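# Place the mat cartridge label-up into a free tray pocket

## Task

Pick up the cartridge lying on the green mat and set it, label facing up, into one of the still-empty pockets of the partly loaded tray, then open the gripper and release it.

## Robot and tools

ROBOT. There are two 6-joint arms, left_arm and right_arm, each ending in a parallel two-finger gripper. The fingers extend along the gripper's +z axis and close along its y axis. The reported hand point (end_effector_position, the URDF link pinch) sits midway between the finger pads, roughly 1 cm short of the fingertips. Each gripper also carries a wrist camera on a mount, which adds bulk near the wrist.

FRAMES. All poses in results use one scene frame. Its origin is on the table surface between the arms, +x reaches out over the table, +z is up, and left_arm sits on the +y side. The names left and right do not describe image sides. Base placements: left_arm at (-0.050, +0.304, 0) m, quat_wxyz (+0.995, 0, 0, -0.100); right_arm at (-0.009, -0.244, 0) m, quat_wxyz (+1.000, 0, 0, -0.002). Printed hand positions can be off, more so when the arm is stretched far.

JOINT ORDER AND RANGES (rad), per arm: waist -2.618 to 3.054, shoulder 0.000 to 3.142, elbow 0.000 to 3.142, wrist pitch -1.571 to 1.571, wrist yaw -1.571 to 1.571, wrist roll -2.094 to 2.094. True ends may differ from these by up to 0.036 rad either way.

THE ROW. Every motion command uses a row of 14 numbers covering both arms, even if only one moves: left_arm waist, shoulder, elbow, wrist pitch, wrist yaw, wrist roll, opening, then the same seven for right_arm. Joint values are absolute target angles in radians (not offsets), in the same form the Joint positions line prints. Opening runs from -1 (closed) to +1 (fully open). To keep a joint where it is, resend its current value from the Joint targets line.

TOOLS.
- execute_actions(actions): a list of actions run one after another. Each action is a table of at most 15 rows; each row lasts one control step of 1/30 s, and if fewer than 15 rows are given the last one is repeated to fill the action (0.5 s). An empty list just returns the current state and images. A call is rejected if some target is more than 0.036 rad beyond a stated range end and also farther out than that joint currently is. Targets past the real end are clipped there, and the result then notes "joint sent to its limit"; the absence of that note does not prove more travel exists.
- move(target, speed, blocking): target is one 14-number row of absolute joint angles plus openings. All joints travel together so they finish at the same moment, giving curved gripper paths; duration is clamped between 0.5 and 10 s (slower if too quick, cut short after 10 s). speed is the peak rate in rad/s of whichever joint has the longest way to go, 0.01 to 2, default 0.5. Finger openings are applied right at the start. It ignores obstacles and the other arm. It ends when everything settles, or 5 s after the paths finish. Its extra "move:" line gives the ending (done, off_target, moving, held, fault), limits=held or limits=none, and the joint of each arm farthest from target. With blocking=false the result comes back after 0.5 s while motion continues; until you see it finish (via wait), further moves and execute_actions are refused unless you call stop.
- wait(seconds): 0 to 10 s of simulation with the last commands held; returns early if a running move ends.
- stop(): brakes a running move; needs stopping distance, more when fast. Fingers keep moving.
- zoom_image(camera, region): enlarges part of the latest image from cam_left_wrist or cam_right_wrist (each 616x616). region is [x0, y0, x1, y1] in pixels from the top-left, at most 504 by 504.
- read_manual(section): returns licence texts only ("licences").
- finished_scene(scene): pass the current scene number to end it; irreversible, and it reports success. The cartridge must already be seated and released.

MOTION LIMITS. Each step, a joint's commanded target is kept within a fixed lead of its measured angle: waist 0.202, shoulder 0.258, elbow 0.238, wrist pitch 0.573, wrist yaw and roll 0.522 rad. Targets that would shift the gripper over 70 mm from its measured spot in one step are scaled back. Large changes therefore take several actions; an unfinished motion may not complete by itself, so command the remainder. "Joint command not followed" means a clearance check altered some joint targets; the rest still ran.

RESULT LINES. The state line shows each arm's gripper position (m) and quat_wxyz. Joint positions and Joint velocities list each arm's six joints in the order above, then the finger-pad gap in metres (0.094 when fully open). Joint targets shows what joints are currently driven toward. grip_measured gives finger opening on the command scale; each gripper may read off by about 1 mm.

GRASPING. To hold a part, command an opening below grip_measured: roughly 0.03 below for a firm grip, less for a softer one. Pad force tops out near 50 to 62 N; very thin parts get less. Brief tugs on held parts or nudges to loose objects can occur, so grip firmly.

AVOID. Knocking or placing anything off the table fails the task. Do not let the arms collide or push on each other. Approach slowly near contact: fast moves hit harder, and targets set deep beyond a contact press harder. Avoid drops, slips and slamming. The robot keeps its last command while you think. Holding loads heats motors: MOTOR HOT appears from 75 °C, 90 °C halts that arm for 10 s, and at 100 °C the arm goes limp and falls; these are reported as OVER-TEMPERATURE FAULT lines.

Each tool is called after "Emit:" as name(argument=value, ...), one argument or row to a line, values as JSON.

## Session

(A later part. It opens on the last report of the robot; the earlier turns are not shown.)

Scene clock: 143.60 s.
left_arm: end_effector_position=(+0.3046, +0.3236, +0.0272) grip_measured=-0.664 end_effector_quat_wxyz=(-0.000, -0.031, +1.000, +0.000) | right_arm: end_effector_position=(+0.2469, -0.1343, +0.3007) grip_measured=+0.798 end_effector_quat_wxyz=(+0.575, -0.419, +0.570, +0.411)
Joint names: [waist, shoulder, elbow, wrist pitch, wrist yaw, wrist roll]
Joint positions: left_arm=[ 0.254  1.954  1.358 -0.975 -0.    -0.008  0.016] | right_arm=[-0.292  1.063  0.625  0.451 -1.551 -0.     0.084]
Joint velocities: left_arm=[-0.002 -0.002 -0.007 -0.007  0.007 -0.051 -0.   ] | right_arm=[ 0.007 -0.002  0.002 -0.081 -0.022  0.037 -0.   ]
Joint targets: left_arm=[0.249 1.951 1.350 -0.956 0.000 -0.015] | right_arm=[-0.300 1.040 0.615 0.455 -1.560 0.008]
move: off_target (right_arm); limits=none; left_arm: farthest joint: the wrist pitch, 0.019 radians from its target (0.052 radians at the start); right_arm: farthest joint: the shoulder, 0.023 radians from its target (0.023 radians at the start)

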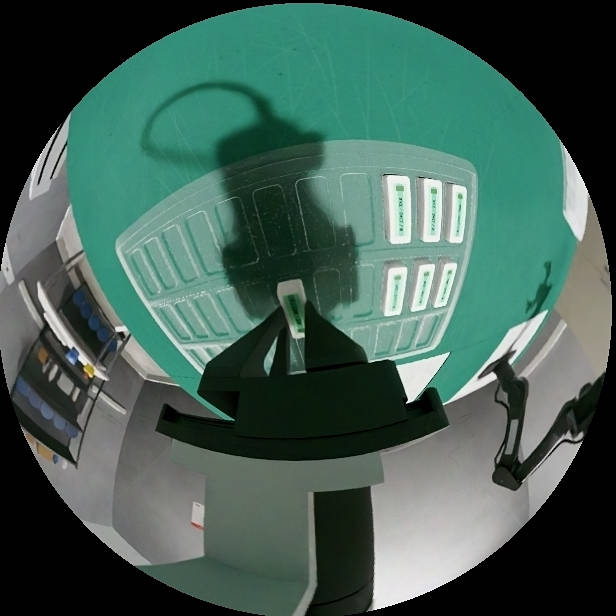

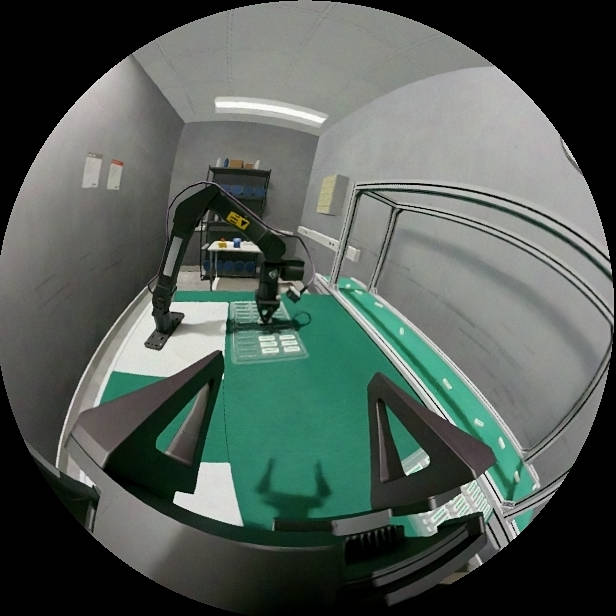

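Emit:
move(
  target=[0.249,1.951,1.325,-0.931,0,-0.015,-0.70,-0.3,1.04,0.615,0.455,-1.56,0.008,0.8],
  speed=0.1,
)

Emit:
zoom_image(
  camera="cam_left_wrist",
  region=[250,255,350,345],
)

Emit:
zoom_image(
  camera="cam_right_wrist",
  region=[235,295,305,355],
)

Scene clock: 153.70 s.
left_arm: end_effector_position=(+0.3022, +0.3235, +0.0211) grip_measured=-0.664 end_effector_quat_wxyz=(-0.000, -0.031, +1.000, +0.000) | right_arm: end_effector_position=(+0.2469, -0.1343, +0.3007) grip_measured=+0.798 end_effector_quat_wxyz=(+0.575, -0.419, +0.570, +0.411)
Joint names: [waist, shoulder, elbow, wrist pitch, wrist yaw, wrist roll]
Joint positions: left_arm=[ 0.254  1.954  1.332 -0.95  -0.    -0.009  0.016] | right_arm=[-0.292  1.063  0.625  0.451 -1.551 -0.     0.084]
Joint velocities: left_arm=[ 0.002 -0.012 -0.012 -0.022 -0.066  0.022  0.   ] | right_arm=[ 0.002 -0.027  0.027 -0.007  0.037 -0.051 -0.   ]
Joint targets: left_arm=[0.249 1.951 1.325 -0.931 -0.000 -0.015] | right_arm=[-0.300 1.040 0.615 0.455 -1.560 0.008]
move: off_target (right_arm); limits=none; left_arm: farthest joint: the wrist pitch, 0.019 radians from its target (0.044 radians at the start); right_arm: farthest joint: the shoulder, 0.023 radians from its target (0.023 radians at the start)

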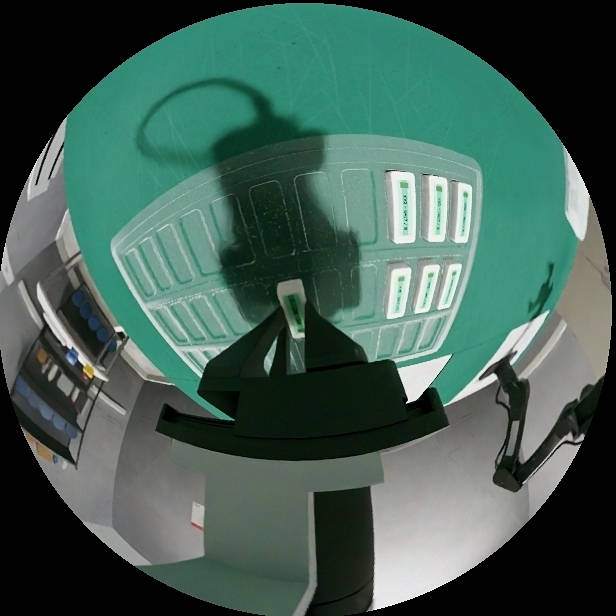

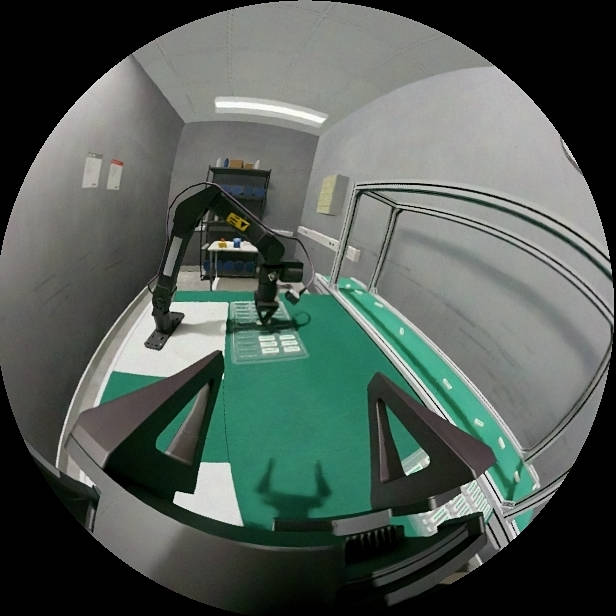

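Region (250, 255, 350, 345) of cam_left_wrist's 616x616 image, scaled by 5.040, with more detail than that image has; it fills the top 454 rows of this view, and the rest is white.

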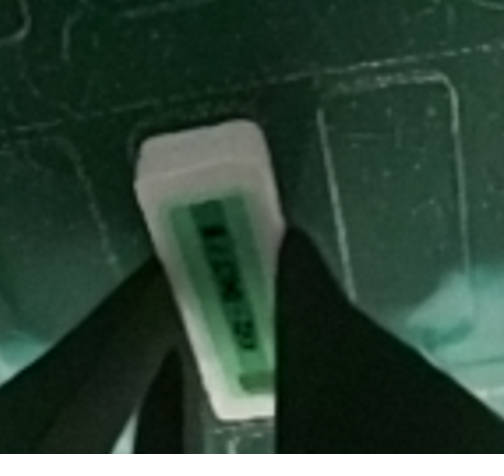

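Region (235, 295, 305, 355) of cam_right_wrist's 616x616 image, scaled by 7.200, with more detail than that image has; it fills the top 432 rows of this view, and the rest is white.

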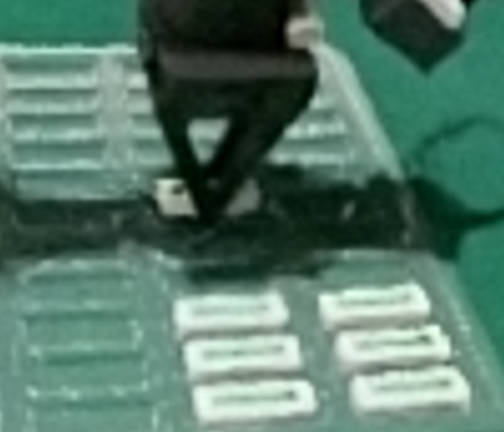

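Emit:
move(
  target=[0.249,1.951,1.312,-0.916,-0.018,-0.015,-0.70,-0.3,1.04,0.615,0.455,-1.56,0.008,0.8],
  speed=0.1,
)

Emit:
zoom_image(
  camera="cam_left_wrist",
  region=[250,255,350,345],
)

Scene clock: 159.07 s.
left_arm: end_effector_position=(+0.3011, +0.3252, +0.0180) grip_measured=-0.664 end_effector_quat_wxyz=(+0.000, -0.031, +1.000, +0.005) | right_arm: end_effector_position=(+0.2469, -0.1343, +0.3007) grip_measured=+0.798 end_effector_quat_wxyz=(+0.575, -0.419, +0.570, +0.411)
Joint names: [waist, shoulder, elbow, wrist pitch, wrist yaw, wrist roll]
Joint positions: left_arm=[ 0.254  1.954  1.319 -0.935 -0.01  -0.009  0.016] | right_arm=[-0.292  1.063  0.625  0.451 -1.551 -0.     0.084]
Joint velocities: left_arm=[ 0.007 -0.002 -0.007  0.007 -0.081 -0.037 -0.   ] | right_arm=[-0.012  0.012  0.017  0.022 -0.022 -0.037  0.   ]
Joint targets: left_arm=[0.249 1.951 1.312 -0.916 -0.018 -0.015] | right_arm=[-0.300 1.040 0.615 0.455 -1.560 0.008]
move: off_target (right_arm); limits=none; left_arm: farthest joint: the wrist pitch, 0.019 radians from its target (0.033 radians at the start); right_arm: farthest joint: the shoulder, 0.023 radians from its target (0.023 radians at the start)

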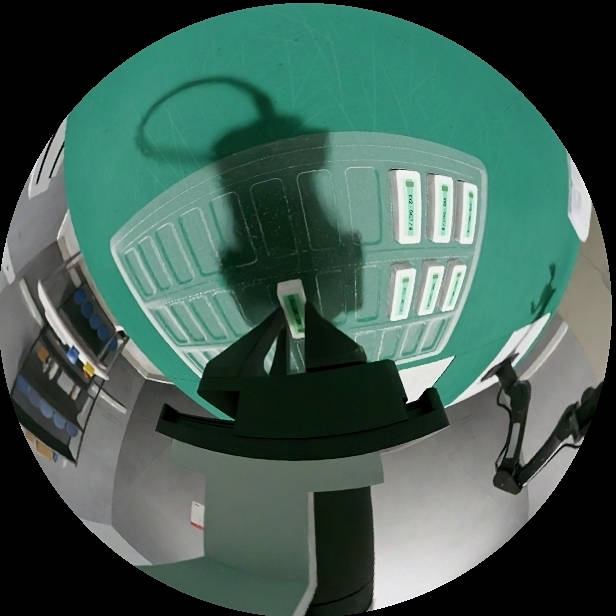

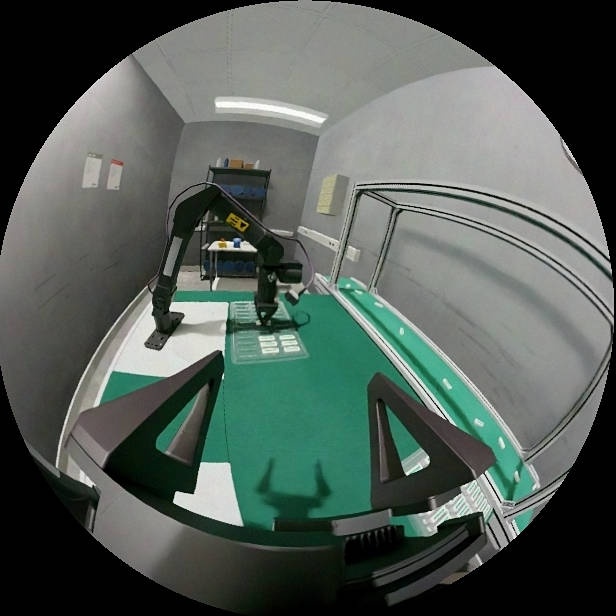

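Region (250, 255, 350, 345) of cam_left_wrist's 616x616 image, scaled by 5.040, with more detail than that image has; it fills the top 454 rows of this view, and the rest is white.

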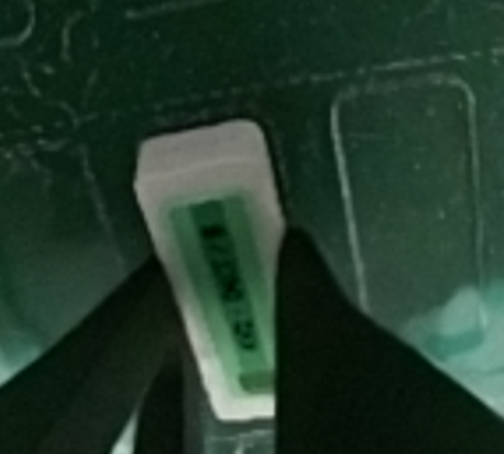

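Emit:
move(
  target=[0.249,1.951,1.299,-0.900,-0.018,-0.015,-0.70,-0.3,1.04,0.615,0.455,-1.56,0.008,0.8],
  speed=0.07,
)

Emit:
zoom_image(
  camera="cam_left_wrist",
  region=[250,255,350,345],
)

Emit:
zoom_image(
  camera="cam_right_wrist",
  region=[235,295,305,355],
)

Scene clock: 163.17 s.
left_arm: end_effector_position=(+0.3007, +0.3252, +0.0151) grip_measured=-0.664 end_effector_quat_wxyz=(+0.002, -0.031, +1.000, +0.005) | right_arm: end_effector_position=(+0.2469, -0.1343, +0.3007) grip_measured=+0.798 end_effector_quat_wxyz=(+0.575, -0.419, +0.570, +0.411)
Joint names: [waist, shoulder, elbow, wrist pitch, wrist yaw, wrist roll]
Joint positions: left_arm=[ 0.254  1.954  1.306 -0.92  -0.01  -0.009  0.016] | right_arm=[-0.292  1.063  0.625  0.451 -1.551 -0.     0.084]
Joint velocities: left_arm=[-0.012 -0.002 -0.007  0.081 -0.007 -0.022 -0.   ] | right_arm=[-0.007 -0.007 -0.002 -0.051  0.022 -0.037  0.   ]
Joint targets: left_arm=[0.249 1.951 1.299 -0.900 -0.018 -0.015] | right_arm=[-0.300 1.040 0.615 0.455 -1.560 0.008]
move: off_target (right_arm); limits=none; left_arm: farthest joint: the wrist pitch, 0.020 radians from its target (0.035 radians at the start); right_arm: farthest joint: the shoulder, 0.023 radians from its target (0.023 radians at the start)

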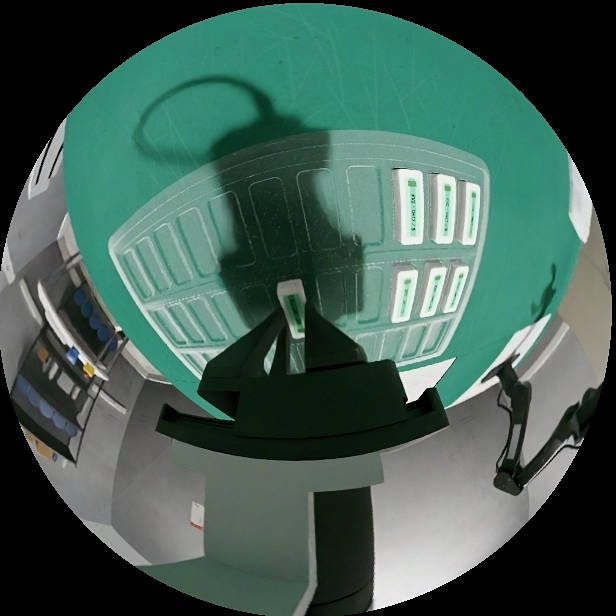

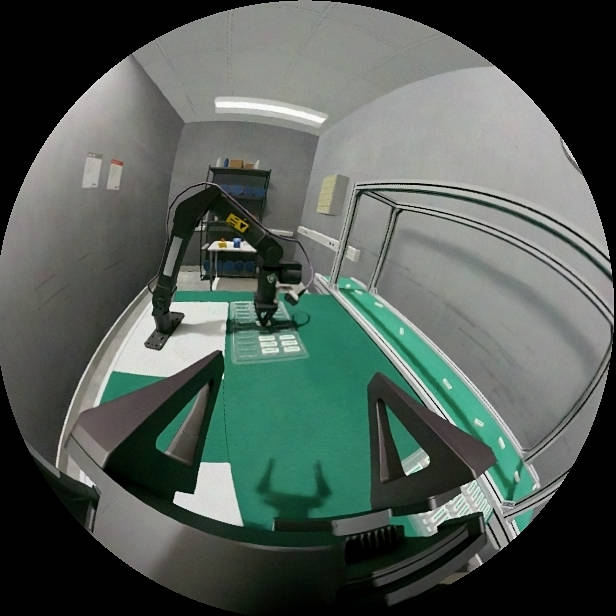

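Region (250, 255, 350, 345) of cam_left_wrist's 616x616 image, scaled by 5.040, with more detail than that image has; it fills the top 454 rows of this view, and the rest is white.

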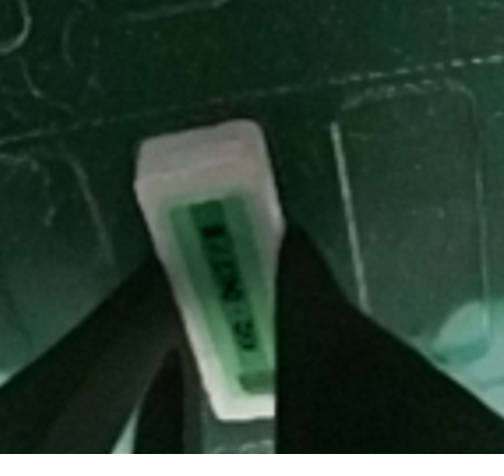

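Region (235, 295, 305, 355) of cam_right_wrist's 616x616 image, scaled by 7.200, with more detail than that image has; it fills the top 432 rows of this view, and the rest is white.

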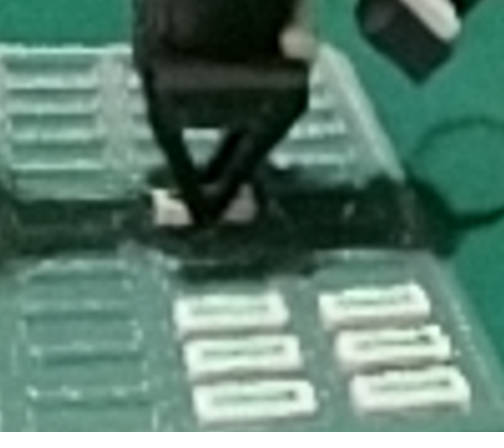

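Emit:
move(
  target=[0.249,1.951,1.289,-0.890,-0.018,-0.015,-0.70,-0.3,1.04,0.615,0.455,-1.56,0.008,0.8],
  speed=0.07,
)

Emit:
zoom_image(
  camera="cam_left_wrist",
  region=[250,255,350,345],
)

Scene clock: 165.97 s.
left_arm: end_effector_position=(+0.3005, +0.3252, +0.0142) grip_measured=-0.664 end_effector_quat_wxyz=(+0.002, -0.031, +1.000, +0.005) | right_arm: end_effector_position=(+0.2469, -0.1343, +0.3007) grip_measured=+0.798 end_effector_quat_wxyz=(+0.575, -0.419, +0.570, +0.411)
Joint names: [waist, shoulder, elbow, wrist pitch, wrist yaw, wrist roll]
Joint positions: left_arm=[ 0.254  1.954  1.302 -0.914 -0.01  -0.009  0.016] | right_arm=[-0.292  1.063  0.625  0.451 -1.551 -0.     0.084]
Joint velocities: left_arm=[ 0.012 -0.022 -0.002 -0.007  0.007 -0.11   0.001] | right_arm=[ 0.027 -0.012  0.007  0.022  0.022 -0.037  0.001]
Joint targets: left_arm=[0.249 1.951 1.289 -0.890 -0.018 -0.015] | right_arm=[-0.300 1.040 0.615 0.455 -1.560 0.008]
move: off_target (left_arm, right_arm); limits=none; left_arm: farthest joint: the wrist pitch, 0.024 radians from its target (0.030 radians at the start); right_arm: farthest joint: the shoulder, 0.023 radians from its target (0.023 radians at the start)

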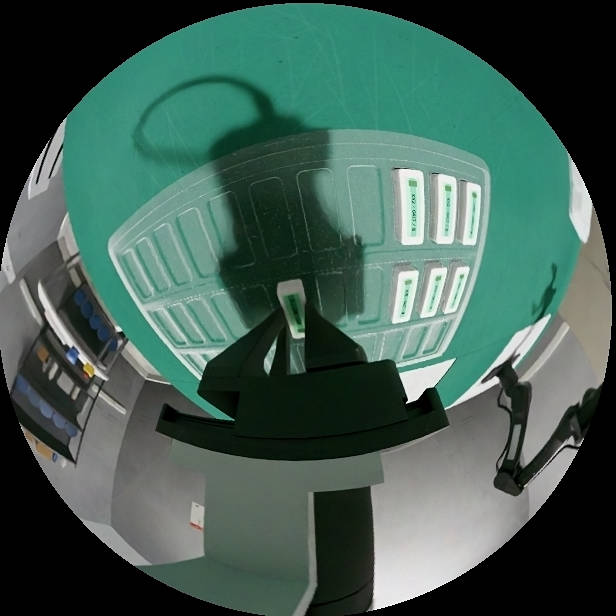

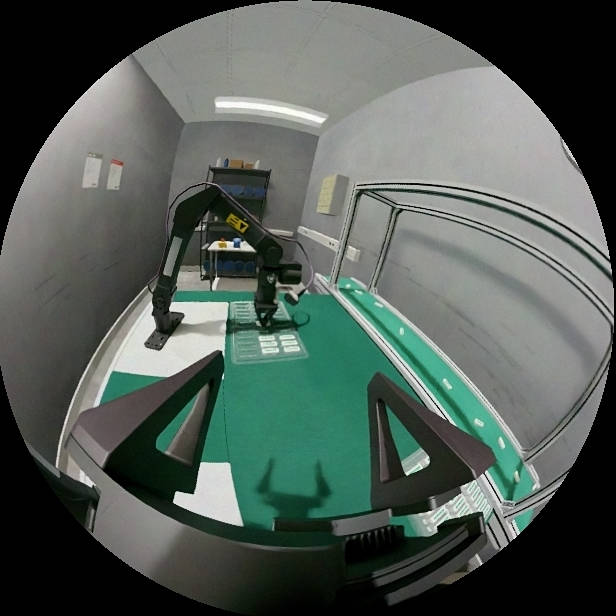

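Region (250, 255, 350, 345) of cam_left_wrist's 616x616 image, scaled by 5.040, with more detail than that image has; it fills the top 454 rows of this view, and the rest is white.

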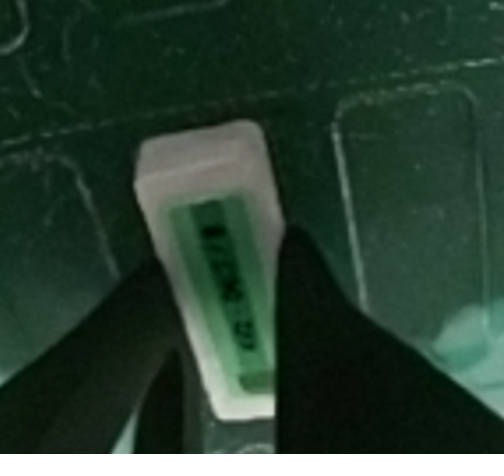

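Emit:
execute_actions(
  actions=[
    [[0.249,1.951,1.292,-0.921,-0.018,-0.015,-0.70,-0.3,1.04,0.615,0.455,-1.56,0.008,0.8]],
  ],
)

Emit:
zoom_image(
  camera="cam_left_wrist",
  region=[250,255,350,345],
)

Scene clock: 170.17 s.
left_arm: end_effector_position=(+0.3004, +0.3252, +0.0142) grip_measured=-0.664 end_effector_quat_wxyz=(+0.002, -0.031, +1.000, +0.005) | right_arm: end_effector_position=(+0.2469, -0.1343, +0.3007) grip_measured=+0.798 end_effector_quat_wxyz=(+0.575, -0.419, +0.570, +0.411)
Joint names: [waist, shoulder, elbow, wrist pitch, wrist yaw, wrist roll]
Joint positions: left_arm=[ 0.254  1.954  1.302 -0.915 -0.01  -0.009  0.016] | right_arm=[-0.292  1.063  0.625  0.451 -1.551 -0.     0.084]
Joint velocities: left_arm=[-0.012 -0.002 -0.017  0.007  0.037  0.007  0.002] | right_arm=[-0.007 -0.012  0.002 -0.11  -0.081 -0.007 -0.   ]
Joint targets: left_arm=[0.249 1.951 1.292 -0.921 -0.018 -0.015] | right_arm=[-0.300 1.040 0.615 0.455 -1.560 0.008]

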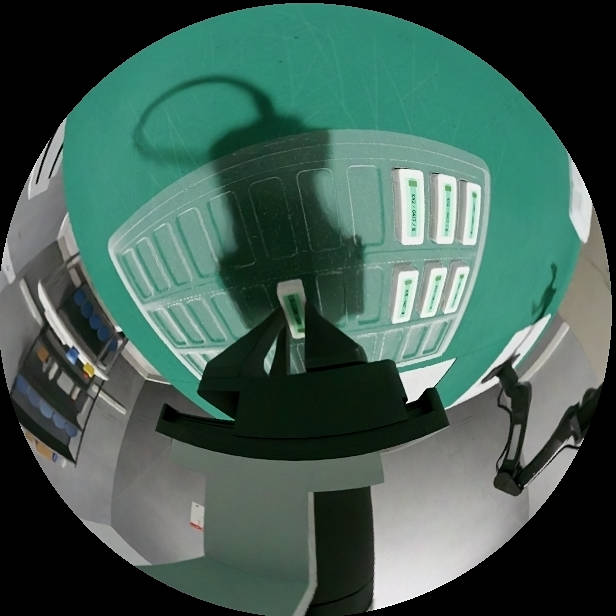

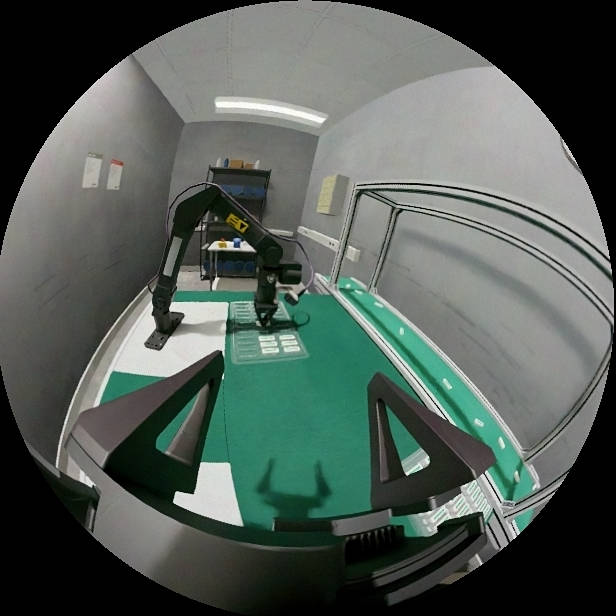

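Region (250, 255, 350, 345) of cam_left_wrist's 616x616 image, scaled by 5.040, with more detail than that image has; it fills the top 454 rows of this view, and the rest is white.

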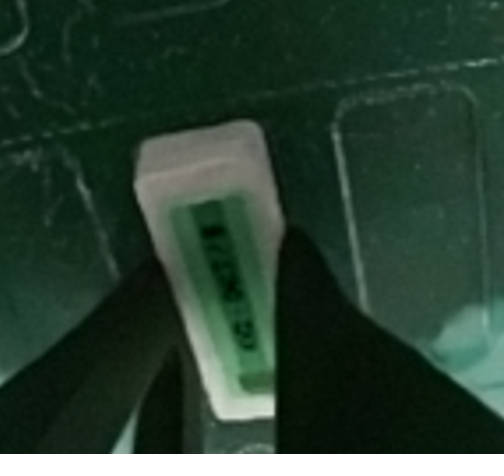

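One more nudge back.

Emit:
execute_actions(
  actions=[
    [[0.249,1.951,1.292,-0.930,-0.018,-0.015,-0.70,-0.3,1.04,0.615,0.455,-1.56,0.008,0.8]],
  ],
)

Emit:
zoom_image(
  camera="cam_left_wrist",
  region=[250,255,350,345],
)

Scene clock: 173.93 s.
left_arm: end_effector_position=(+0.3003, +0.3252, +0.0142) grip_measured=-0.664 end_effector_quat_wxyz=(+0.002, -0.031, +1.000, +0.005) | right_arm: end_effector_position=(+0.2469, -0.1343, +0.3007) grip_measured=+0.798 end_effector_quat_wxyz=(+0.575, -0.419, +0.570, +0.411)
Joint names: [waist, shoulder, elbow, wrist pitch, wrist yaw, wrist roll]
Joint positions: left_arm=[ 0.254  1.954  1.302 -0.915 -0.01  -0.009  0.016] | right_arm=[-0.292  1.063  0.625  0.451 -1.551 -0.     0.084]
Joint velocities: left_arm=[ 0.002  0.002 -0.012 -0.007  0.037  0.037  0.   ] | right_arm=[-0.007 -0.012 -0.012 -0.051 -0.037 -0.081 -0.001]
Joint targets: left_arm=[0.249 1.951 1.292 -0.930 -0.018 -0.015] | right_arm=[-0.300 1.040 0.615 0.455 -1.560 0.008]

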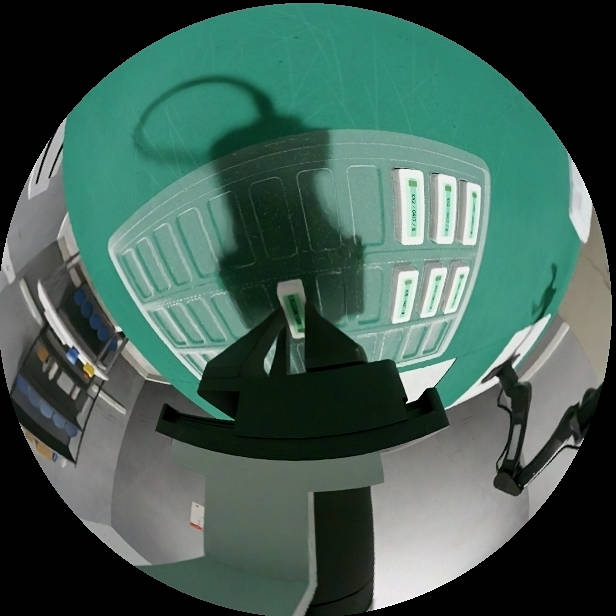

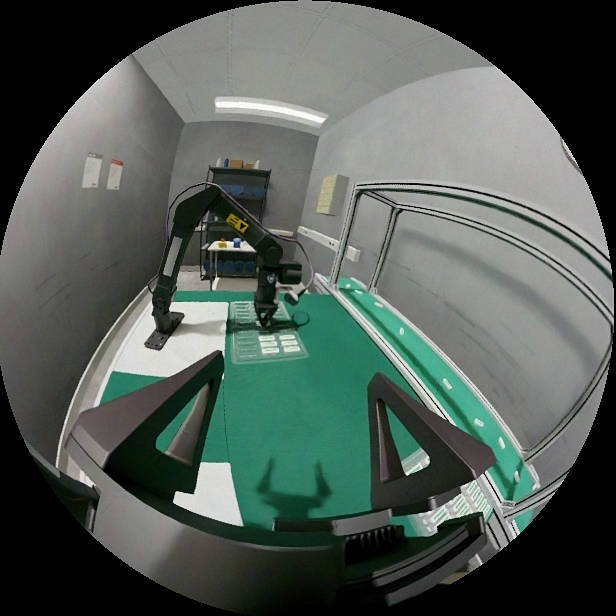

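Region (250, 255, 350, 345) of cam_left_wrist's 616x616 image, scaled by 5.040, with more detail than that image has; it fills the top 454 rows of this view, and the rest is white.

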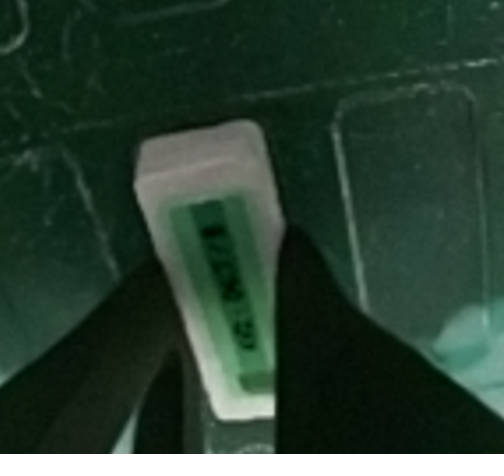

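Held by friction. Release and lift to inspect.

Emit:
execute_actions(
  actions=[
    [[0.249,1.951,1.305,-0.910,-0.018,-0.015,-0.70,-0.3,1.04,0.615,0.455,-1.56,0.008,0.8],[0.249,1.951,1.305,-0.910,-0.018,-0.015,-0.66,-0.3,1.04,0.615,0.455,-1.56,0.008,0.8],[0.249,1.951,1.305,-0.910,-0.018,-0.015,-0.62,-0.3,1.04,0.615,0.455,-1.56,0.008,0.8],[0.249,1.951,1.305,-0.910,-0.018,-0.015,-0.5,-0.3,1.04,0.615,0.455,-1.56,0.008,0.8],[0.249,1.951,1.305,-0.910,-0.018,-0.015,-0.4,-0.3,1.04,0.615,0.455,-1.56,0.008,0.8]],
  ],
)

Emit:
move(
  target=[0.249,1.80,1.33,-1.06,-0.018,-0.015,-0.4,-0.3,1.04,0.615,0.455,-1.56,0.008,0.8],
  speed=0.4,
)

Emit:
zoom_image(
  camera="cam_left_wrist",
  region=[240,190,420,320],
)

Emit:
zoom_image(
  camera="cam_right_wrist",
  region=[235,295,305,355],
)

Scene clock: 179.43 s.
left_arm: end_effector_position=(+0.3000, +0.3289, +0.0142) grip_measured=-0.403 end_effector_quat_wxyz=(+0.001, -0.031, +0.999, +0.016) | right_arm: end_effector_position=(+0.2469, -0.1343, +0.3007) grip_measured=+0.798 end_effector_quat_wxyz=(+0.575, -0.419, +0.570, +0.411)
Joint names: [waist, shoulder, elbow, wrist pitch, wrist yaw, wrist roll]
Joint positions: left_arm=[ 0.254  1.954  1.302 -0.916 -0.031 -0.009  0.028] | right_arm=[-0.292  1.063  0.625  0.451 -1.551 -0.     0.084]
Joint velocities: left_arm=[-0.002  0.012 -0.007  0.022 -0.007  0.007  0.   ] | right_arm=[ 0.002  0.037  0.002 -0.066  0.022  0.022 -0.   ]
Joint targets: left_arm=[0.249 1.951 1.305 -0.910 -0.018 -0.015] | right_arm=[-0.300 1.040 0.615 0.455 -1.560 0.008]

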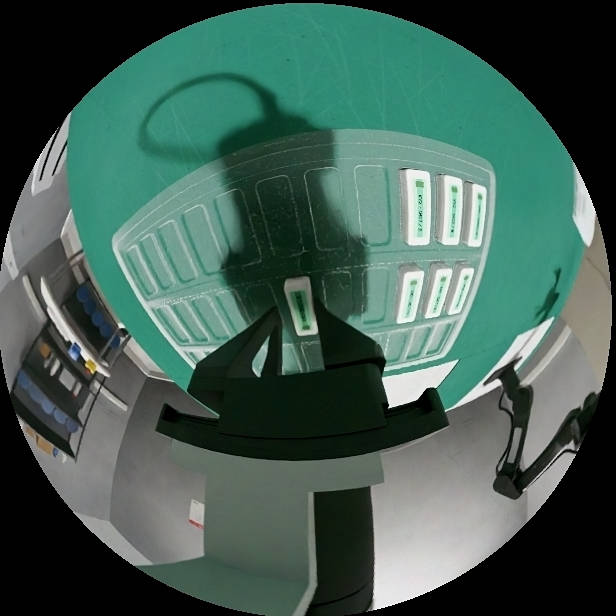

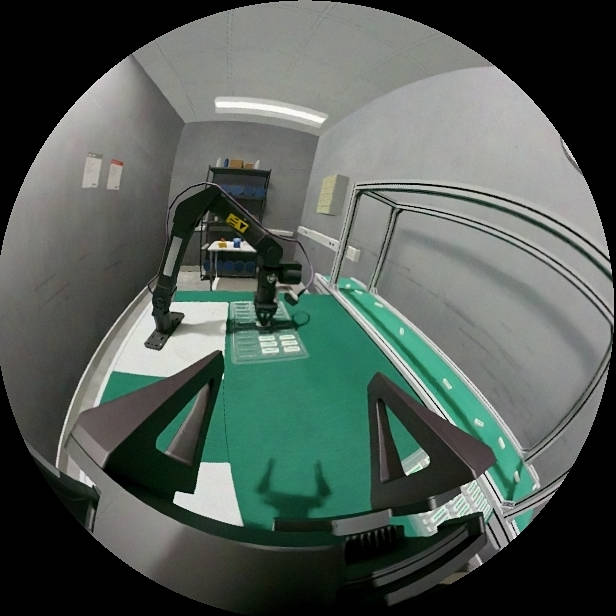

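Scene clock: 180.50 s.
left_arm: end_effector_position=(+0.2758, +0.3272, +0.0560) grip_measured=-0.403 end_effector_quat_wxyz=(-0.004, -0.031, +0.999, +0.014) | right_arm: end_effector_position=(+0.2469, -0.1343, +0.3007) grip_measured=+0.798 end_effector_quat_wxyz=(+0.575, -0.419, +0.570, +0.411)
Joint names: [waist, shoulder, elbow, wrist pitch, wrist yaw, wrist roll]
Joint positions: left_arm=[ 0.254  1.823  1.302 -1.057 -0.029 -0.009  0.028] | right_arm=[-0.292  1.063  0.625  0.451 -1.551 -0.     0.084]
Joint velocities: left_arm=[ 0.007 -0.007  0.017 -0.007 -0.007 -0.037 -0.   ] | right_arm=[-0.017 -0.012  0.002 -0.037 -0.022 -0.007 -0.001]
Joint targets: left_arm=[0.249 1.800 1.330 -1.060 -0.018 -0.015] | right_arm=[-0.300 1.040 0.615 0.455 -1.560 0.008]
move: off_target (left_arm, right_arm); limits=none; left_arm: farthest joint: the elbow, 0.028 radians from its target (0.028 radians at the start); right_arm: farthest joint: the shoulder, 0.023 radians from its target (0.023 radians at the start)

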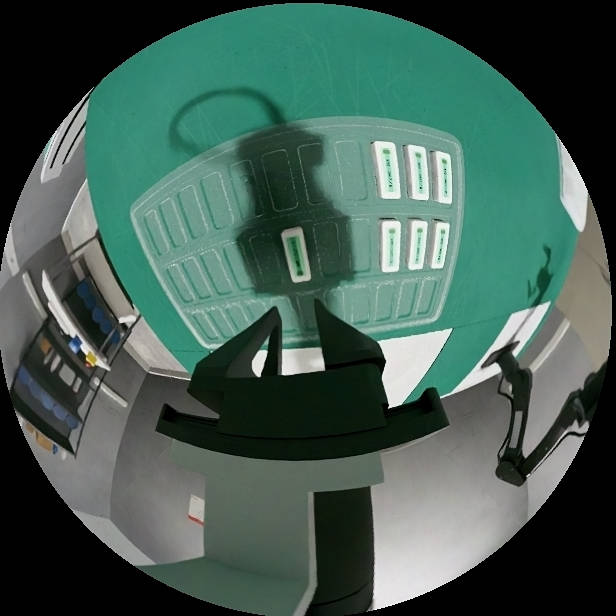

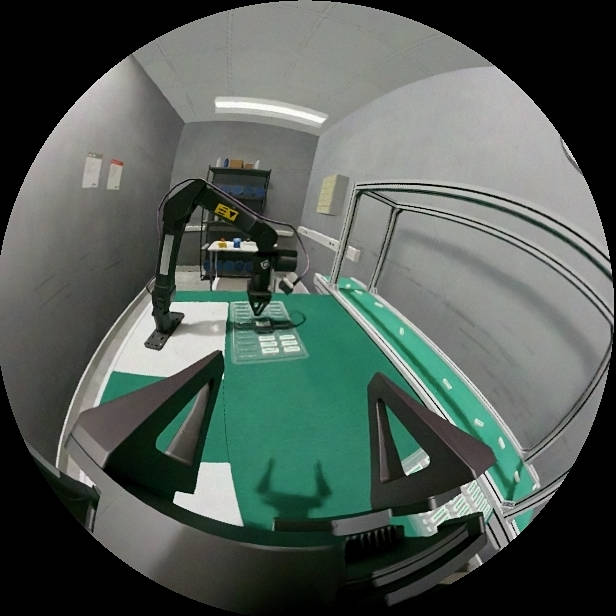

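Region (240, 190, 420, 320) of cam_left_wrist's 616x616 image, scaled by 2.800, with more detail than that image has.

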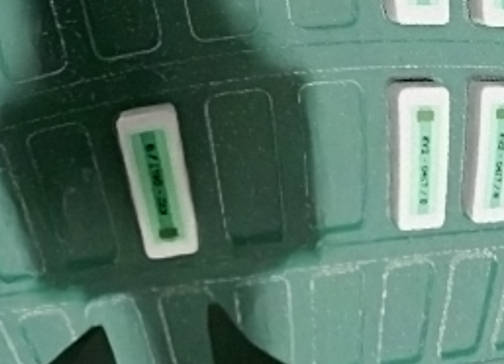

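Region (235, 295, 305, 355) of cam_right_wrist's 616x616 image, scaled by 7.200, with more detail than that image has; it fills the top 432 rows of this view, and the rest is white.

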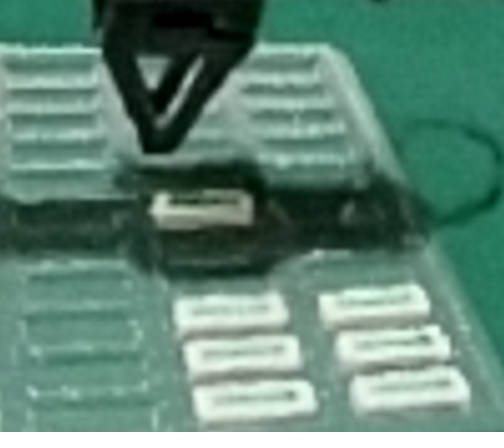

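Emit:
finished_scene(
  scene=1,
)

The scene is finished: the task was done.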